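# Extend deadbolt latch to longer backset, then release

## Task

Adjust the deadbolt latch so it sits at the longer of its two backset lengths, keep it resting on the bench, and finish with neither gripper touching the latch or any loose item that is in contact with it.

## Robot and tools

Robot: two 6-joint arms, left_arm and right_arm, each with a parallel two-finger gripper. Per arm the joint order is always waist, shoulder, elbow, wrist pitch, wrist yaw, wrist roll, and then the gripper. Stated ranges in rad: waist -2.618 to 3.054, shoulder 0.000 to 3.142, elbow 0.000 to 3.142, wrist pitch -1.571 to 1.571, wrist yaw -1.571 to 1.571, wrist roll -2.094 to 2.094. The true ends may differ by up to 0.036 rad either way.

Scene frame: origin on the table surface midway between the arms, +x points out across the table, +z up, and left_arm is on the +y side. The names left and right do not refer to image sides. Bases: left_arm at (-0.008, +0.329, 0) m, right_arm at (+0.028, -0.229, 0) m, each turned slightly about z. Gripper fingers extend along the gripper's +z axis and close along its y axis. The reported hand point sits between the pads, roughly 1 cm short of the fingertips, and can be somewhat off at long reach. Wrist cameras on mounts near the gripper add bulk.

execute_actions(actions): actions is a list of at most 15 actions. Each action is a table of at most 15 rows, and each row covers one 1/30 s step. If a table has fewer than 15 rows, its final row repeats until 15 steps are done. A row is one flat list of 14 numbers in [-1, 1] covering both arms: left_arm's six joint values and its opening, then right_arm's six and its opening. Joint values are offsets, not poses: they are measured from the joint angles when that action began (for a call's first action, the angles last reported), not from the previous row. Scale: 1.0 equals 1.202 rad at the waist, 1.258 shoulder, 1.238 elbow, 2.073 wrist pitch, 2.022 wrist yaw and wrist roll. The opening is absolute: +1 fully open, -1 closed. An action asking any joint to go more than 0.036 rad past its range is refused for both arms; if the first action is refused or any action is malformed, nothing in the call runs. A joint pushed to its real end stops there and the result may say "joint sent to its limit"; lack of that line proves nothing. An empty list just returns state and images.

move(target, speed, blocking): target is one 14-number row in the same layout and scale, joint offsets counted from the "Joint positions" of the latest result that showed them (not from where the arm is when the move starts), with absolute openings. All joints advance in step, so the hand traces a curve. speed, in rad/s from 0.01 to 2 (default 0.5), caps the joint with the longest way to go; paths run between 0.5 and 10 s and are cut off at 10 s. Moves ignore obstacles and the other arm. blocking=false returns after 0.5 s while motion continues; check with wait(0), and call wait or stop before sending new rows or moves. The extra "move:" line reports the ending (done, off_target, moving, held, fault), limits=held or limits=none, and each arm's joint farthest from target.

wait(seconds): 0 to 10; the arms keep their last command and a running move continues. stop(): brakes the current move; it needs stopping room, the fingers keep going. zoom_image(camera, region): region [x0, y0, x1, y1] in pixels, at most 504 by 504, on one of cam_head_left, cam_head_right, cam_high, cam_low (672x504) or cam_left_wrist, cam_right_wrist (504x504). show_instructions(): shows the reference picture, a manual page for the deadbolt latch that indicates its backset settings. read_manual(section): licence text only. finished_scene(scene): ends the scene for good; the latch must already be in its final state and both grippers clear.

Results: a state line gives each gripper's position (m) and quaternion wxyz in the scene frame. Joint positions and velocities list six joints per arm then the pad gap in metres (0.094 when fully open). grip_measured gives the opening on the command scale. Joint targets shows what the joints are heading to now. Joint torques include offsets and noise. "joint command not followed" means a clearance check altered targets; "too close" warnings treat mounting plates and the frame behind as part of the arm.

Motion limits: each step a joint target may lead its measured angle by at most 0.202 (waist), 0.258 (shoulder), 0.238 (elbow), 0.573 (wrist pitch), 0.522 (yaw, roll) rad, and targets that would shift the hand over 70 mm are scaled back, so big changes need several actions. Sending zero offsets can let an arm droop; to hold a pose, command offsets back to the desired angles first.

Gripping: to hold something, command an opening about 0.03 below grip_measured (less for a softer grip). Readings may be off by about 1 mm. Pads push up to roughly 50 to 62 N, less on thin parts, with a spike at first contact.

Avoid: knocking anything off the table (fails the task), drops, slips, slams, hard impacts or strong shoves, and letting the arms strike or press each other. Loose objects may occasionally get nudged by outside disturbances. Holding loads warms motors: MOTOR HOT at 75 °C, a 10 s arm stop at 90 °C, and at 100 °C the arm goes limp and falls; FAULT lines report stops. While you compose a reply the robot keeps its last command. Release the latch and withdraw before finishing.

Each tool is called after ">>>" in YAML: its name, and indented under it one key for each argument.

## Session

>>> execute_actions:
  actions: []

>>> show_instructions:

Scene clock: 0.00 s.
left_arm: end_effector_position=(+0.2953, +0.0324, +0.1052) grip_measured=+1.000 end_effector_quat_wxyz=(+0.060, +0.358, +0.930, -0.064) | right_arm: end_effector_position=(+0.4624, -0.2996, +0.3746) grip_measured=+1.000 end_effector_quat_wxyz=(+0.129, +0.804, +0.462, +0.352)
Joint names: [waist, shoulder, elbow, wrist pitch, wrist yaw, wrist roll]
Joint positions: left_arm=[-0.689  2.013  1.744 -1.143  0.075 -0.016  0.094] | right_arm=[-0.393  1.936  2.553 -1.474 -0.314  1.927  0.094]
Joint velocities: left_arm=[-0.007 -0.012 -0.017  0.007  0.037  0.007  0.   ] | right_arm=[-0.032 -0.022 -0.002  0.066 -0.022  0.022  0.   ]
Joint torques (N m, as the arm reports them, + toward a larger angle): no reading
Joint targets: left_arm=[-0.689 2.007 1.750 -1.145 0.077 -0.016] | right_arm=[-0.393 1.936 2.554 -1.488 -0.312 1.923]

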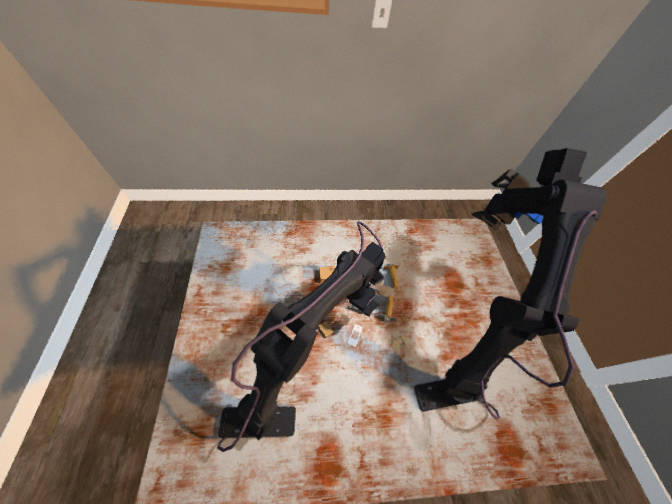

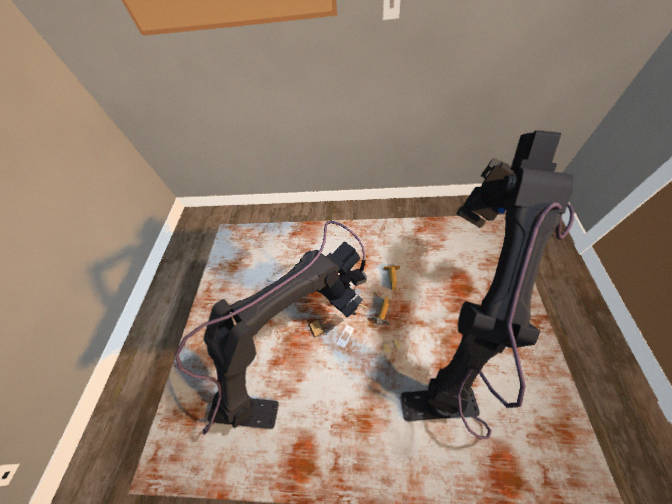

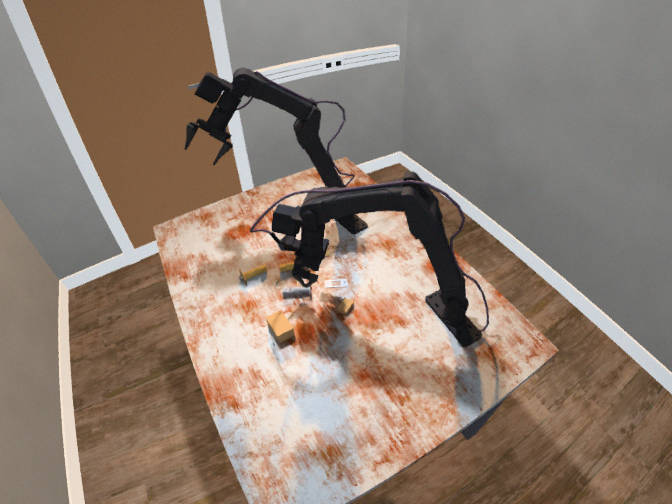

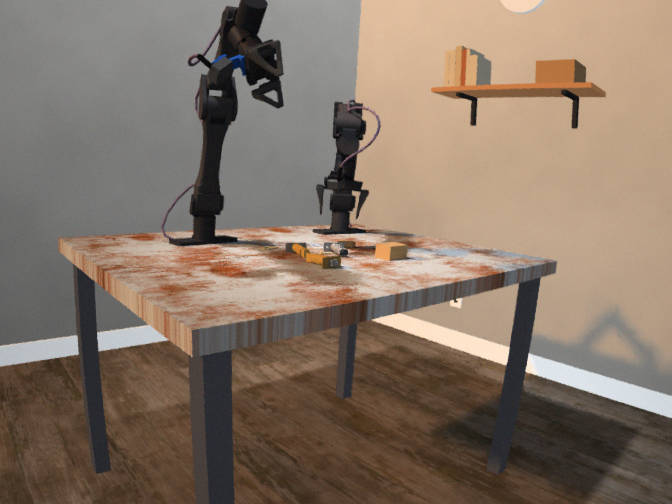

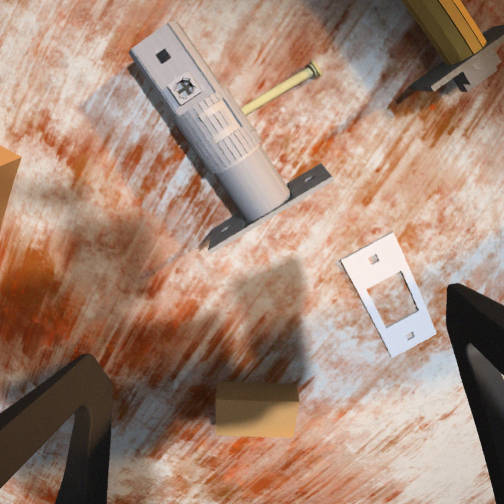

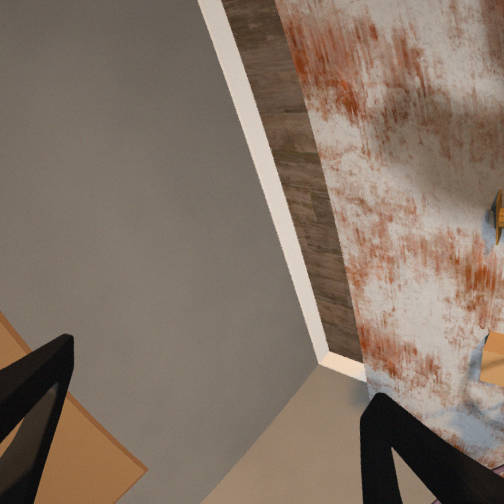

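Reference images for this scene: deadbolt latch manual.

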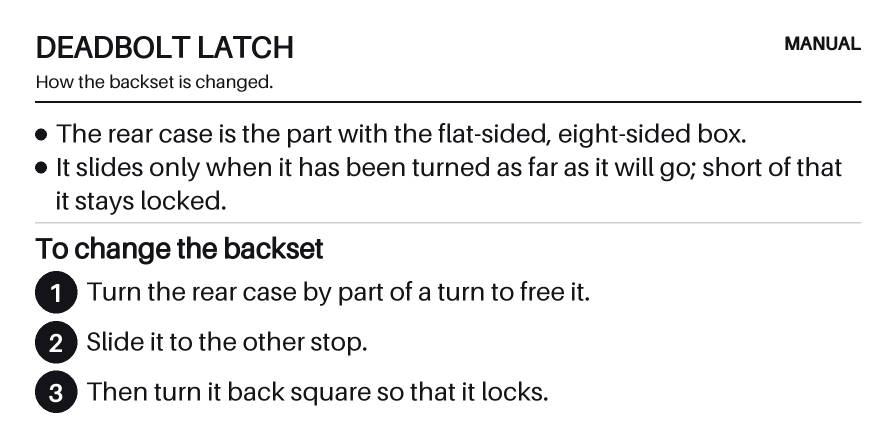

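>>> move:
  target: [-0.132,-0.143,-0.42,0.303,-0.166,-0.243,0.75, 0,-0.1,-0.88,0.68,-0.28,-0.48,0.3]
  speed: 1.0

Scene clock: 28.50 s.
left_arm: end_effector_position=(+0.2954, +0.0205, +0.0582) grip_measured=+0.752 end_effector_quat_wxyz=(+0.241, +0.168, +0.955, -0.044) | right_arm: end_effector_position=(+0.5545, -0.2429, +0.2732) grip_measured=+0.302 end_effector_quat_wxyz=(+0.351, +0.262, +0.749, +0.497)
Joint names: [waist, shoulder, elbow, wrist pitch, wrist yaw, wrist roll]
Joint positions: left_arm=[-0.841  1.856  1.237 -0.52  -0.249 -0.495  0.082] | right_arm=[-0.393  1.829  1.483 -0.065 -0.865  0.973  0.061]
Joint velocities: left_arm=[ 0.027  0.007  0.002  0.022  0.007 -0.022 -0.002] | right_arm=[ 0.002  0.002 -0.007 -0.007 -0.022 -0.007 -0.001]
Joint torques (N m, as the arm reports them, + toward a larger angle): left_arm=[ -0.46 -11.36   6.25   1.29  -0.19  -0.16] | right_arm=[ -0.1  -10.99   6.75   1.66  -0.26  -0.15]
Joint targets: left_arm=[-0.847 1.833 1.224 -0.515 -0.261 -0.507] | right_arm=[-0.393 1.810 1.463 -0.064 -0.880 0.956]
move: off_target (left_arm); limits=none; left_arm: farthest joint: the shoulder, 0.023 radians from its target (0.180 radians at the start); right_arm: farthest joint: the elbow, 0.020 radians from its target (1.089 radians at the start)

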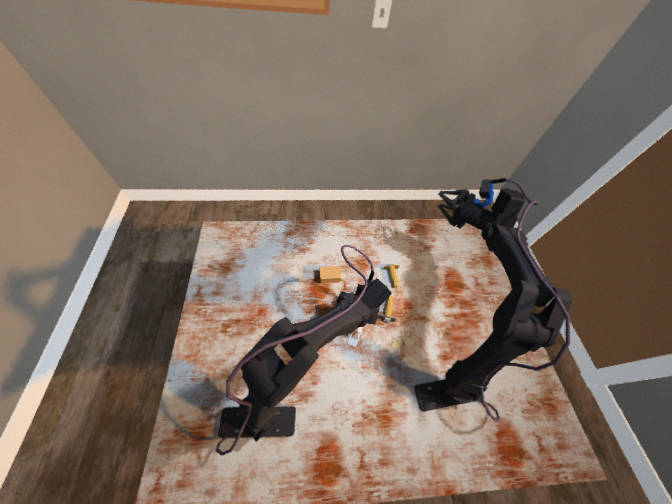

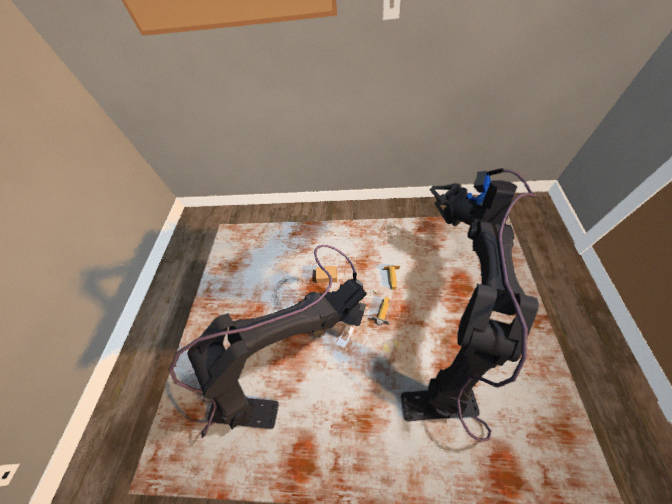

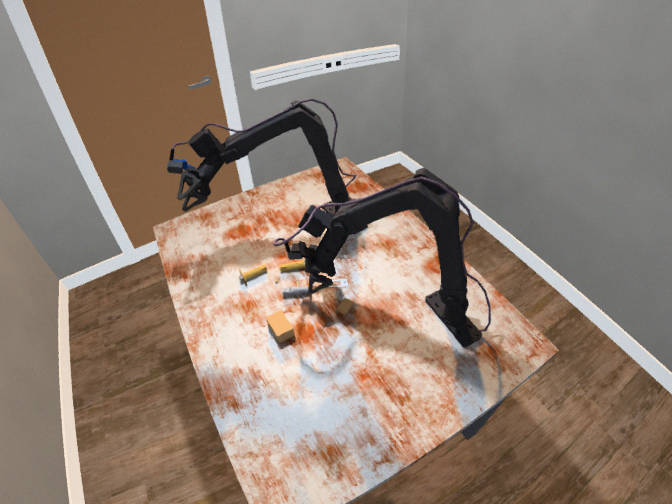

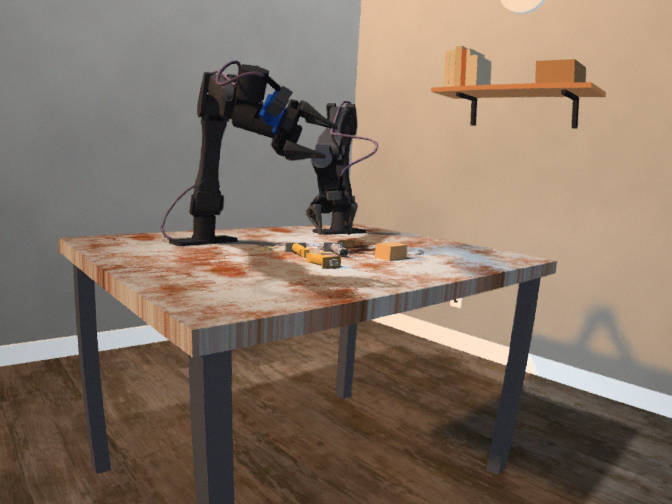

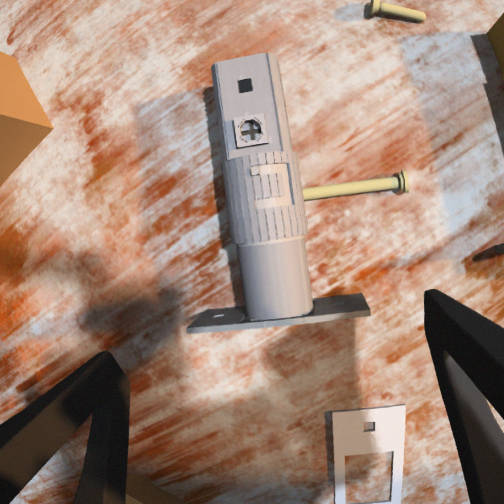

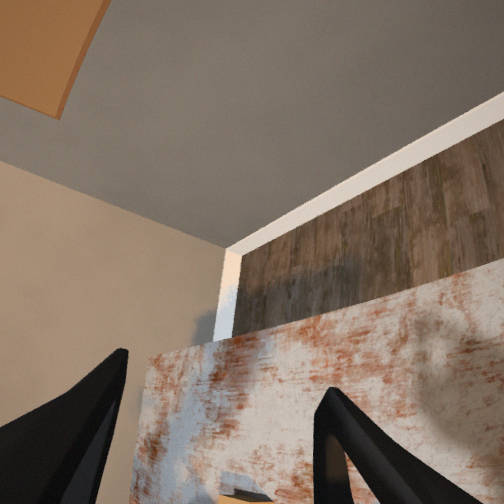

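>>> move:
  target: [-0.01,0.062,-0.069,0.071,0,0.045,0.6, 0,-0.112,-0.89,0.663,-0.292,-0.488,0.3]
  speed: 1.0

>>> zoom_image:
  camera: "cam_low"
  region: [280, 190, 400, 270]

Scene clock: 41.57 s.
left_arm: end_effector_position=(+0.2953, +0.0172, +0.0214) grip_measured=+0.602 end_effector_quat_wxyz=(+0.244, +0.208, +0.947, -0.035) | right_arm: end_effector_position=(+0.3392, -0.1361, +0.1608) grip_measured=+0.302 end_effector_quat_wxyz=(+0.595, -0.390, +0.589, +0.382)
Joint names: [waist, shoulder, elbow, wrist pitch, wrist yaw, wrist roll]
Joint positions: left_arm=[-0.846  1.923  1.166 -0.378 -0.249 -0.414  0.075] | right_arm=[-0.393  1.707  0.405  1.311 -1.444 -0.004  0.061]
Joint velocities: left_arm=[ 0.002 -0.027  0.002  0.037 -0.051  0.007 -0.   ] | right_arm=[-0.017 -0.007  0.012  0.11   0.007  0.037 -0.   ]
Joint torques (N m, as the arm reports them, + toward a larger angle): left_arm=[-0.54 -8.92  5.85  1.28 -0.12  0.06] | right_arm=[ 0.15 -6.89  2.9   1.18 -0.13 -0.05]
Joint targets: left_arm=[-0.853 1.934 1.152 -0.373 -0.249 -0.405] | right_arm=[-0.393 1.688 0.381 1.309 -1.456 -0.014]
move: off_target (right_arm); limits=none; left_arm: farthest joint: the elbow, 0.014 radians from its target (0.086 radians at the start); right_arm: farthest joint: the elbow, 0.024 radians from its target (1.102 radians at the start)

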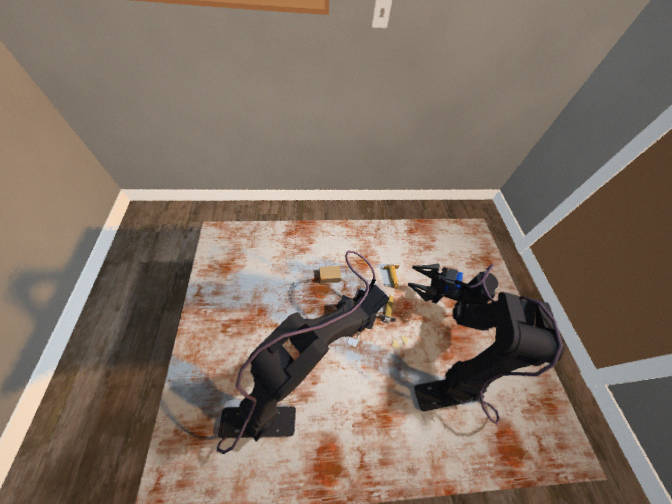

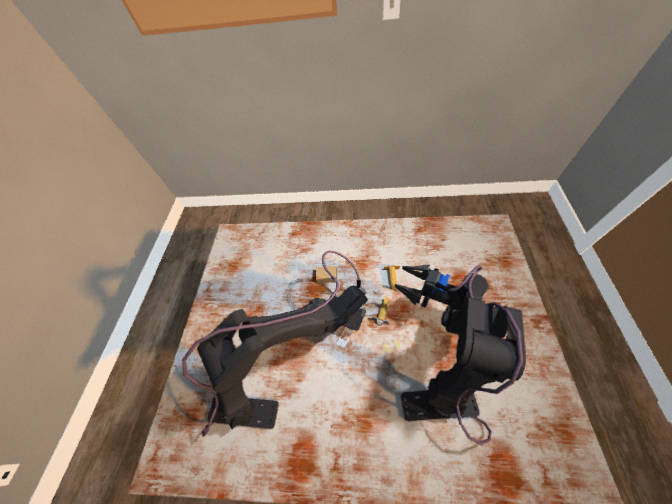

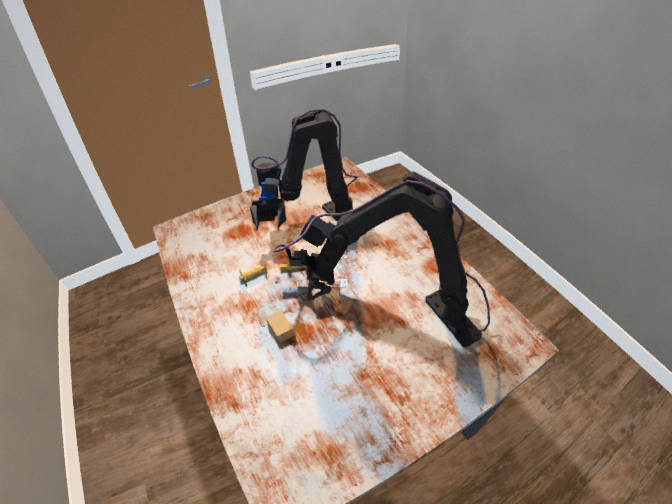

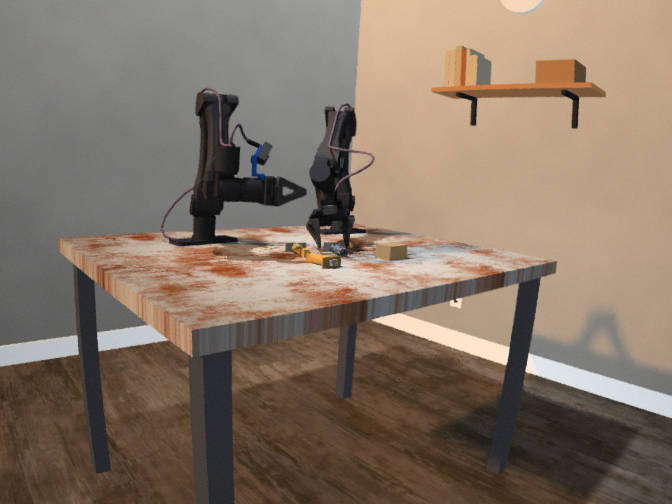

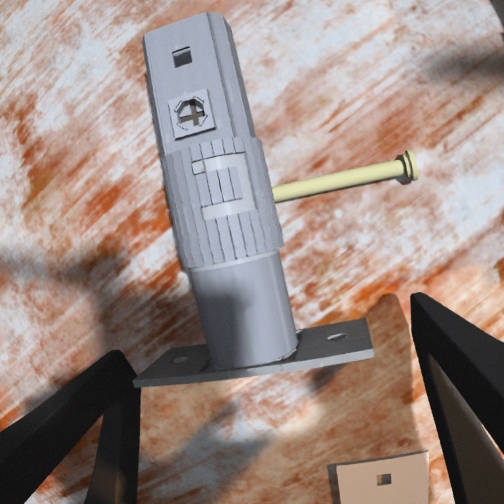

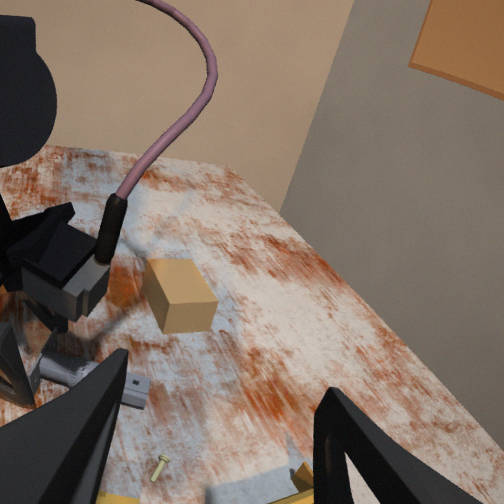

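Region (280, 190, 400, 270) of cam_low's 672x504 image, scaled by 4.200, with more detail than that image has.

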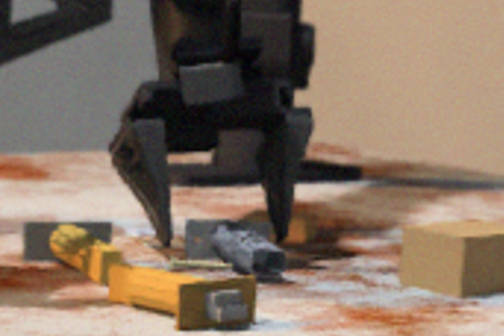

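>>> move:
  target: [0.012,0.022,0,-0.01,0,0,0.5, 0,0,0,0,0,0,0.3]
  speed: 0.06

>>> move:
  target: [0,0,0,0,0,0,0.13, 0,0,0,0,0,0,0.3]

Scene clock: 48.20 s.
left_arm: end_effector_position=(+0.2961, +0.0213, +0.0149) grip_measured=+0.502 end_effector_quat_wxyz=(+0.237, +0.206, +0.949, -0.029) | right_arm: end_effector_position=(+0.3392, -0.1361, +0.1611) grip_measured=+0.302 end_effector_quat_wxyz=(+0.596, -0.391, +0.589, +0.381)
Joint names: [waist, shoulder, elbow, wrist pitch, wrist yaw, wrist roll]
Joint positions: left_arm=[-0.839  1.938  1.166 -0.382 -0.248 -0.414  0.071] | right_arm=[-0.393  1.707  0.405  1.314 -1.444 -0.004  0.061]
Joint velocities: left_arm=[-0.017 -0.012  0.002 -0.037  0.007 -0.051 -0.   ] | right_arm=[ 0.022  0.007 -0.007 -0.007 -0.066 -0.022 -0.   ]
Joint torques (N m, as the arm reports them, + toward a larger angle): left_arm=[ 0.45 -8.99  6.93  1.03 -0.1  -0.09] | right_arm=[ 0.04 -5.56  5.06  1.2   0.03 -0.01]
Joint targets: left_arm=[-0.832 1.951 1.166 -0.399 -0.249 -0.414] | right_arm=[-0.393 1.707 0.405 1.311 -1.443 -0.004]
move: done; limits=none; left_arm: farthest joint: the wrist pitch, 0.017 radians from its target (0.021 radians at the start); right_arm: farthest joint: the wrist pitch, 0.003 radians from its target (0.001 radians at the start)

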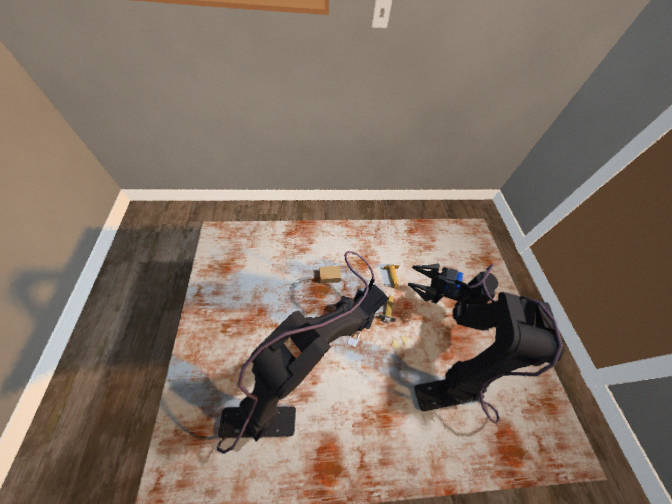

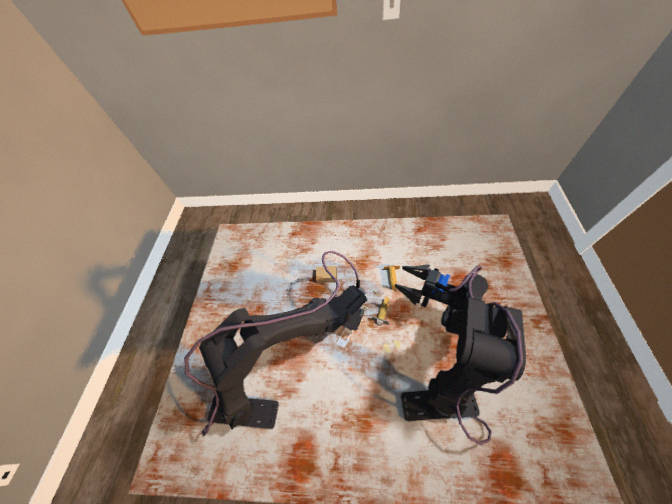

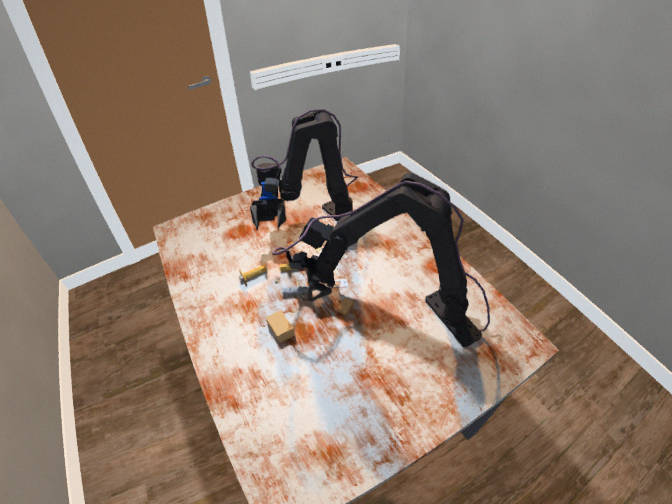

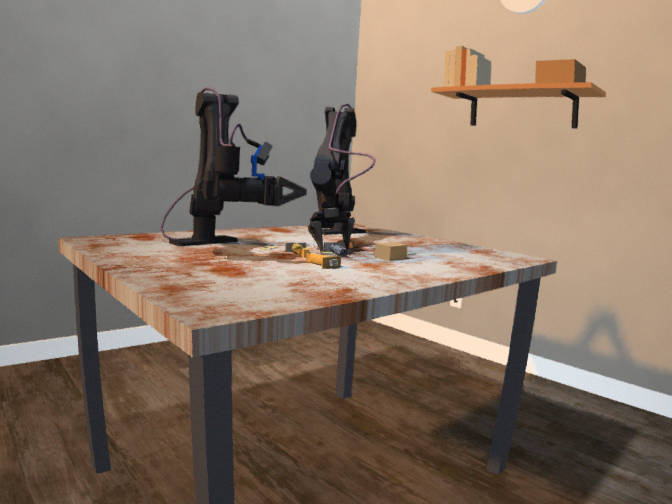

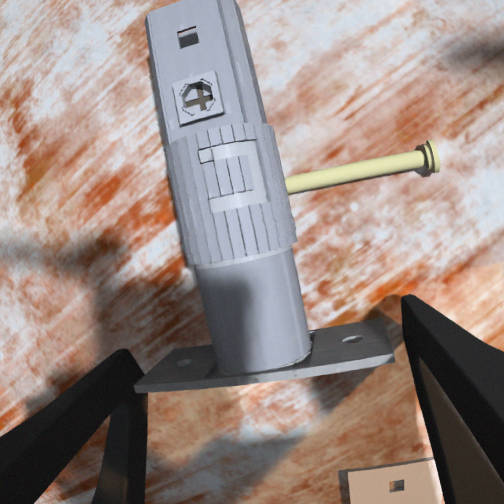

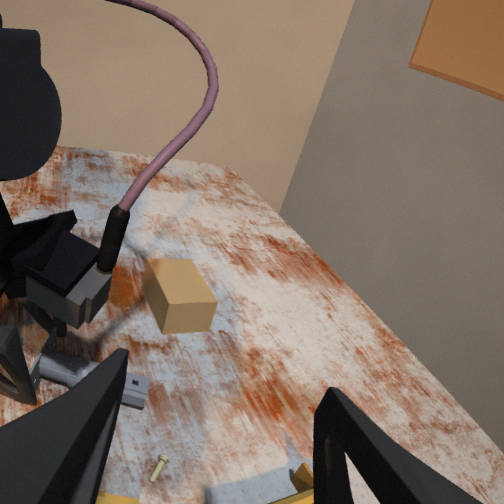

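Scene clock: 48.70 s.
left_arm: end_effector_position=(+0.2961, +0.0210, +0.0149) grip_measured=+0.187 end_effector_quat_wxyz=(+0.237, +0.206, +0.949, -0.030) | right_arm: end_effector_position=(+0.3392, -0.1361, +0.1613) grip_measured=+0.302 end_effector_quat_wxyz=(+0.597, -0.391, +0.588, +0.381)
Joint names: [waist, shoulder, elbow, wrist pitch, wrist yaw, wrist roll]
Joint positions: left_arm=[-0.839  1.938  1.166 -0.381 -0.247 -0.414  0.056] | right_arm=[-0.393  1.707  0.405  1.317 -1.444 -0.004  0.061]
Joint velocities: left_arm=[-0.017 -0.002  0.002  0.022  0.007 -0.037 -0.001] | right_arm=[-0.002  0.007 -0.007  0.081  0.037 -0.051  0.001]
Joint torques (N m, as the arm reports them, + toward a larger angle): left_arm=[-0.04 -9.89  6.93  1.19 -0.13 -0.03] | right_arm=[-0.07 -5.54  4.84  1.22  0.03  0.01]
Joint targets: left_arm=[-0.839 1.938 1.166 -0.382 -0.248 -0.414] | right_arm=[-0.393 1.707 0.405 1.314 -1.444 -0.004]
move: done; limits=none; left_arm: farthest joint: the wrist pitch, 0.001 radians from its target (0.000 radians at the start); right_arm: farthest joint: the wrist pitch, 0.003 radians from its target (0.000 radians at the start)

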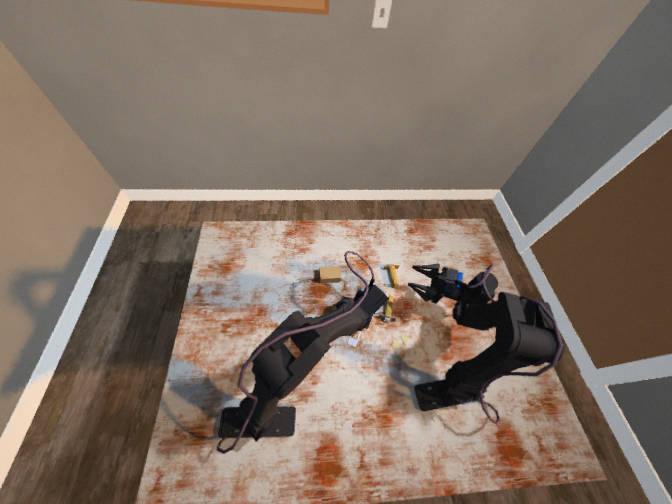

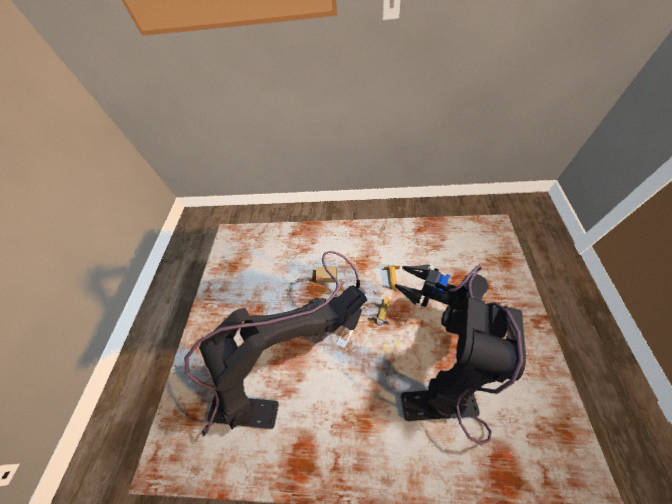

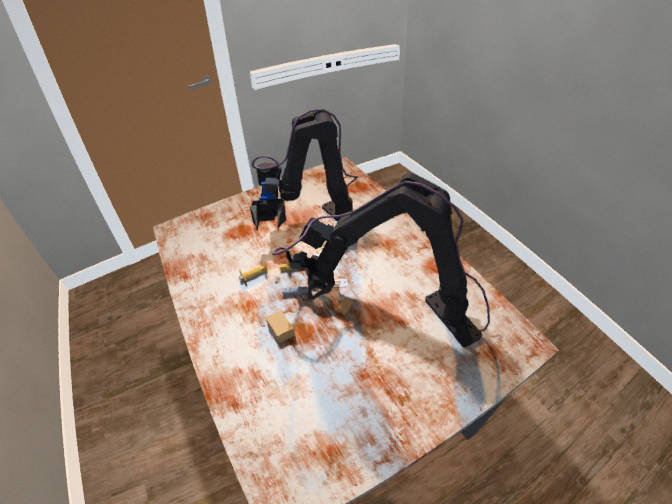

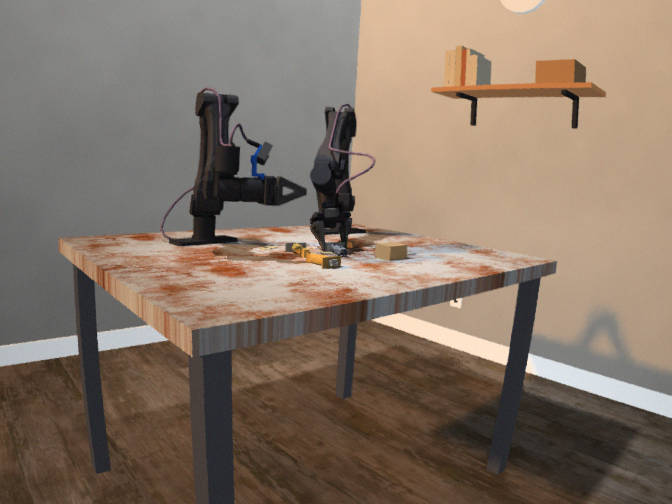

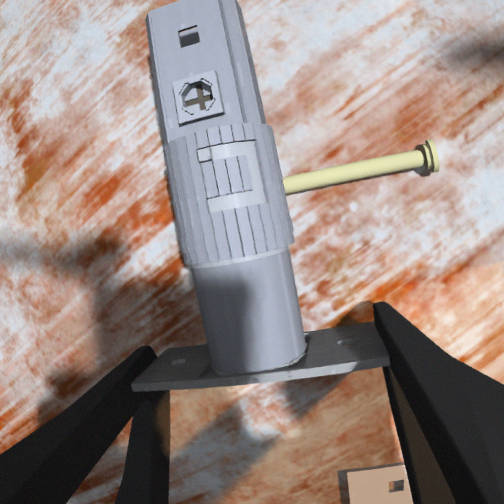

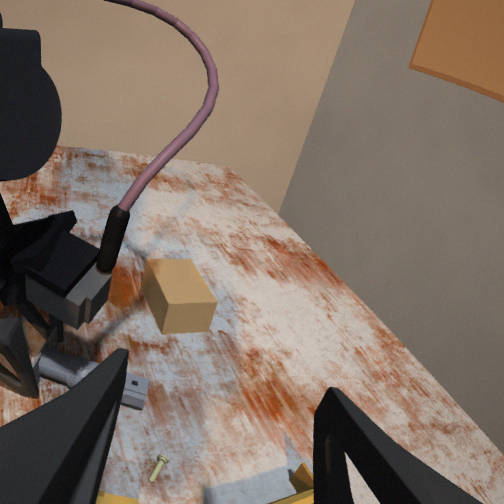

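>>> move:
  target: [0,-0.07,0.08,-0.07,0,0,0.14, 0,0,0,-0.008,0,0,0.3]
  speed: 0.25

>>> move:
  target: [0.39,-0.067,0.32,-0.338,0.354,0.79,0.14, 0.285,0,0,-0.008,0,0,0.3]
  speed: 0.9

>>> zoom_image:
  camera: "cam_head_left"
  region: [290, 240, 440, 340]

>>> zoom_image:
  camera: "cam_low"
  region: [240, 130, 410, 240]

Scene clock: 63.17 s.
left_arm: end_effector_position=(+0.2950, +0.0218, +0.0526) grip_measured=+0.187 end_effector_quat_wxyz=(+0.235, +0.207, +0.949, -0.030) | right_arm: end_effector_position=(+0.3392, -0.1361, +0.1614) grip_measured=+0.302 end_effector_quat_wxyz=(+0.597, -0.392, +0.588, +0.381)
Joint names: [waist, shoulder, elbow, wrist pitch, wrist yaw, wrist roll]
Joint positions: left_arm=[-0.839  1.87   1.24  -0.526 -0.245 -0.414  0.056] | right_arm=[-0.393  1.707  0.405  1.317 -1.444 -0.004  0.061]
Joint velocities: left_arm=[-0.017 -0.002 -0.027 -0.081  0.11   0.037  0.001] | right_arm=[ 0.022 -0.022  0.002  0.051  0.037  0.007  0.001]
Joint torques (N m, as the arm reports them, + toward a larger angle): left_arm=[ -0.03 -11.25   9.26   1.17  -0.14  -0.04] | right_arm=[-0.25 -5.65  4.9   1.02  0.03  0.01]
Joint targets: left_arm=[-0.839 1.850 1.265 -0.526 -0.247 -0.414] | right_arm=[-0.393 1.707 0.405 1.300 -1.444 -0.004]
move: off_target (left_arm); limits=none; left_arm: farthest joint: the elbow, 0.025 radians from its target (0.099 radians at the start); right_arm: farthest joint: the wrist pitch, 0.017 radians from its target (0.016 radians at the start)

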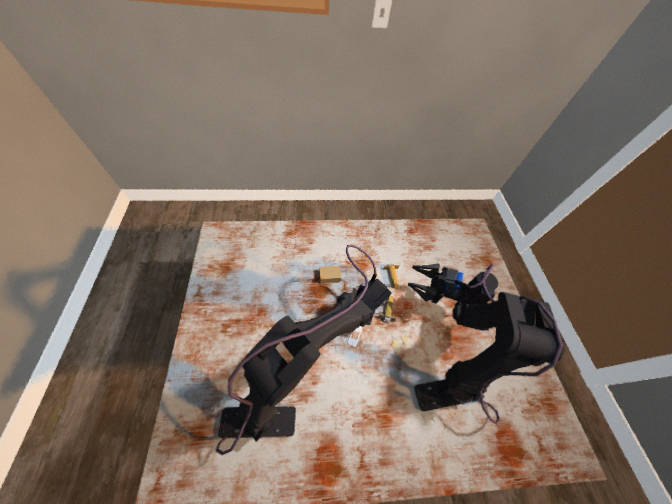

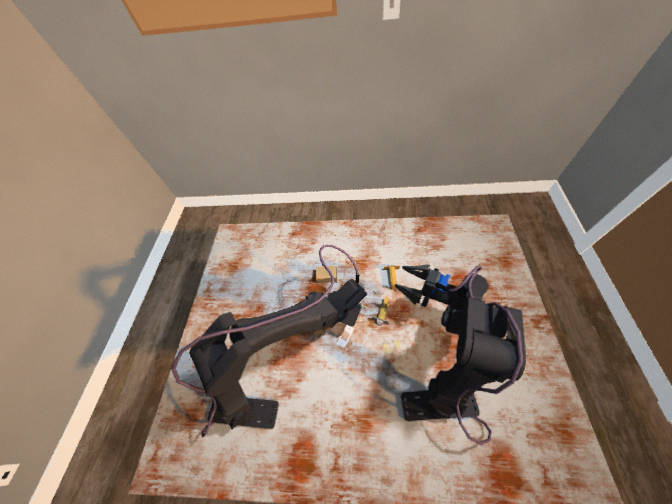

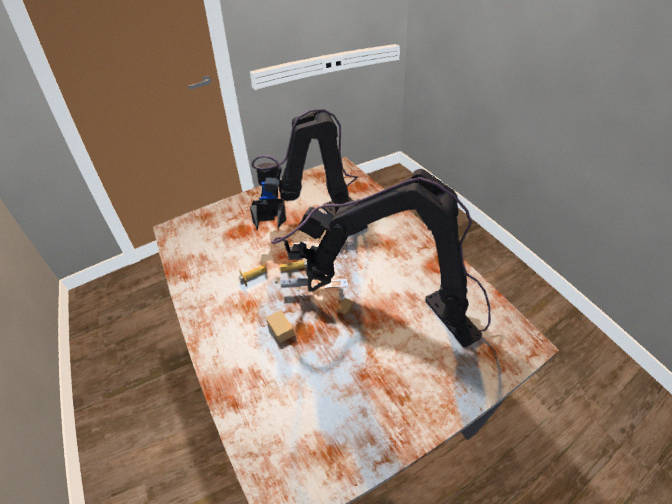

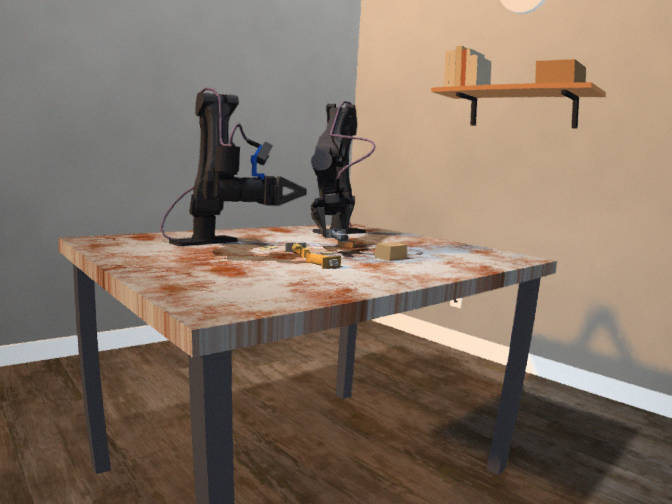

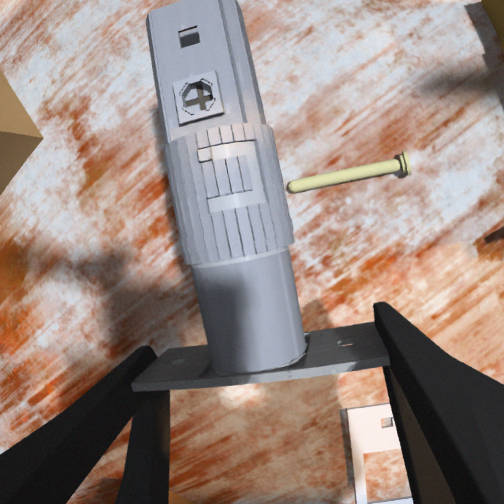

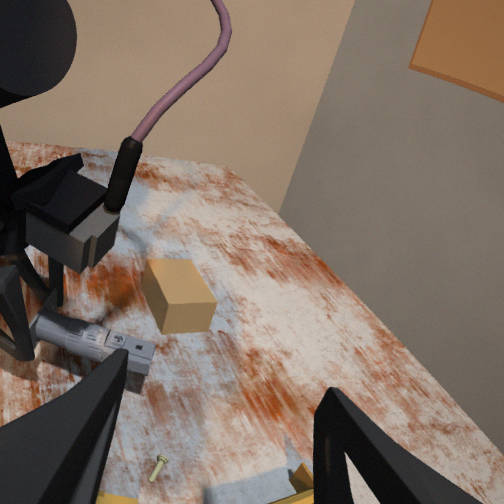

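Scene clock: 65.87 s.
left_arm: end_effector_position=(+0.2973, +0.1063, +0.1572) grip_measured=+0.187 end_effector_quat_wxyz=(+0.151, +0.711, +0.664, -0.176) | right_arm: end_effector_position=(+0.2917, -0.0396, +0.1615) grip_measured=+0.302 end_effector_quat_wxyz=(+0.526, -0.484, +0.515, +0.474)
Joint names: [waist, shoulder, elbow, wrist pitch, wrist yaw, wrist roll]
Joint positions: left_arm=[-0.374  1.809  1.61  -1.215  0.442  1.172  0.056] | right_arm=[-0.061  1.707  0.405  1.319 -1.444 -0.004  0.061]
Joint velocities: left_arm=[-0.022 -0.012 -0.012  0.007  0.007 -0.037  0.   ] | right_arm=[ 0.007 -0.012  0.002  0.007  0.081 -0.037 -0.   ]
Joint torques (N m, as the arm reports them, + toward a larger angle): left_arm=[  0.24 -10.83   9.4    0.57   0.42   0.03] | right_arm=[ 0.68 -5.64  4.95  1.05  0.08  0.01]
Joint targets: left_arm=[-0.370 1.786 1.637 -1.226 0.471 1.183] | right_arm=[-0.051 1.707 0.405 1.301 -1.444 -0.004]
move: off_target (left_arm); limits=none; left_arm: farthest joint: the wrist yaw, 0.029 radians from its target (0.716 radians at the start); right_arm: farthest joint: the wrist pitch, 0.018 radians from its target (0.017 radians at the start)

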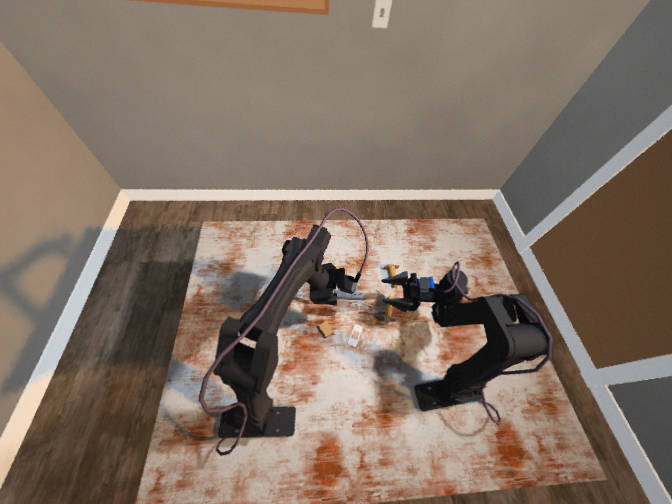

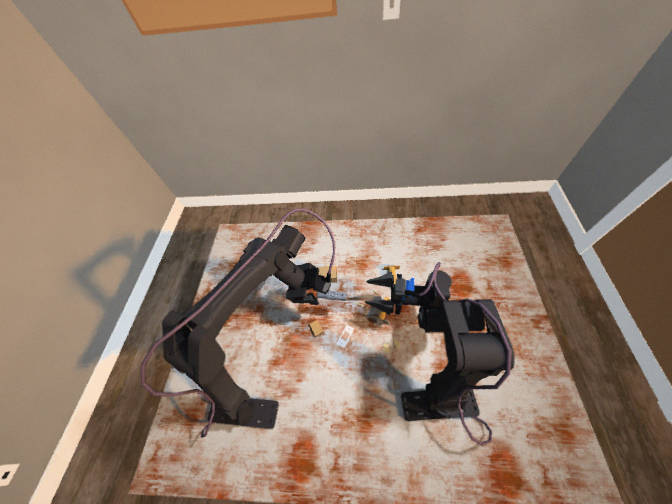

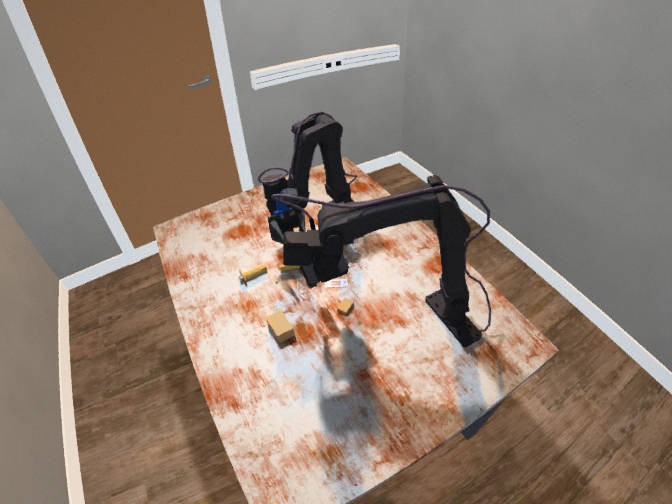

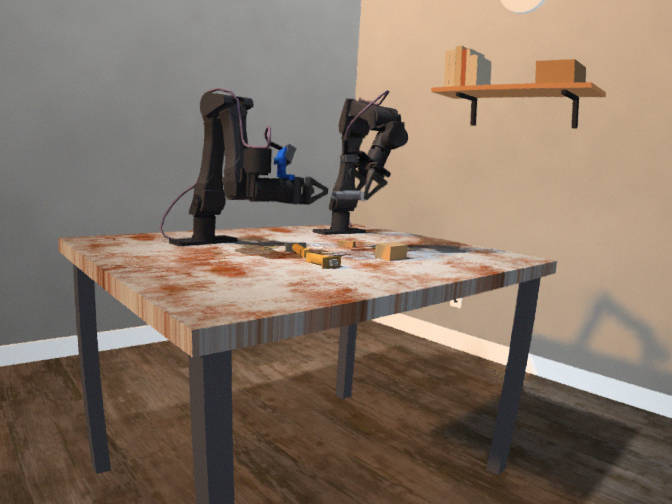

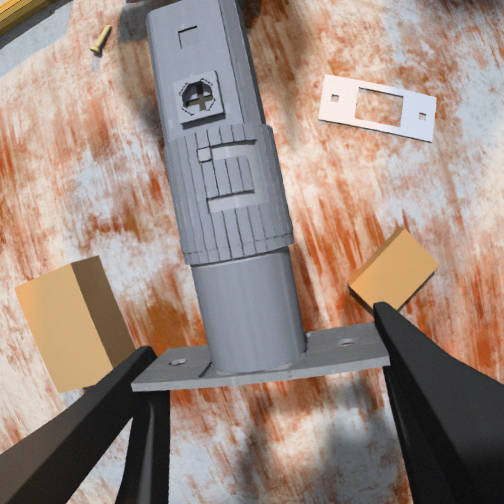

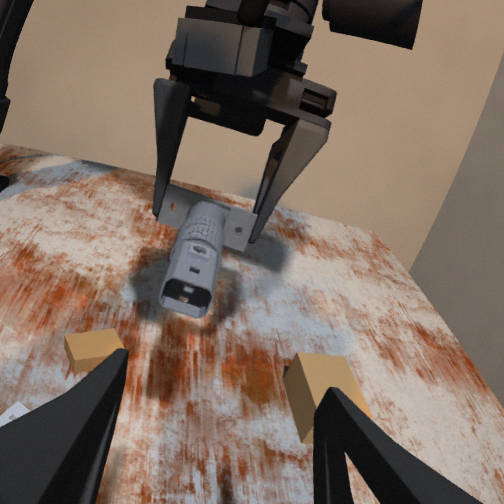

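Region (290, 240, 440, 340) of cam_head_left's 672x504 image, scaled by 3.360, with more detail than that image has.

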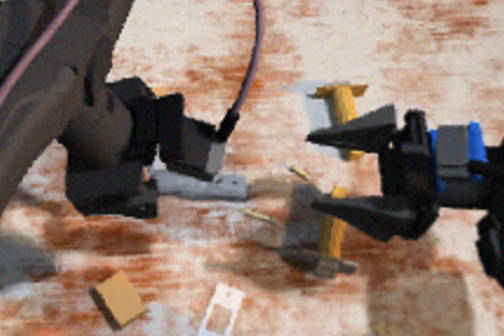

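Region (240, 130, 410, 240) of cam_low's 672x504 image, scaled by 2.965, with more detail than that image has; it fills the top 326 rows of this view, and the rest is white.

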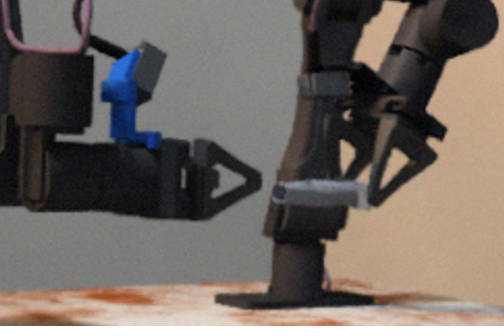

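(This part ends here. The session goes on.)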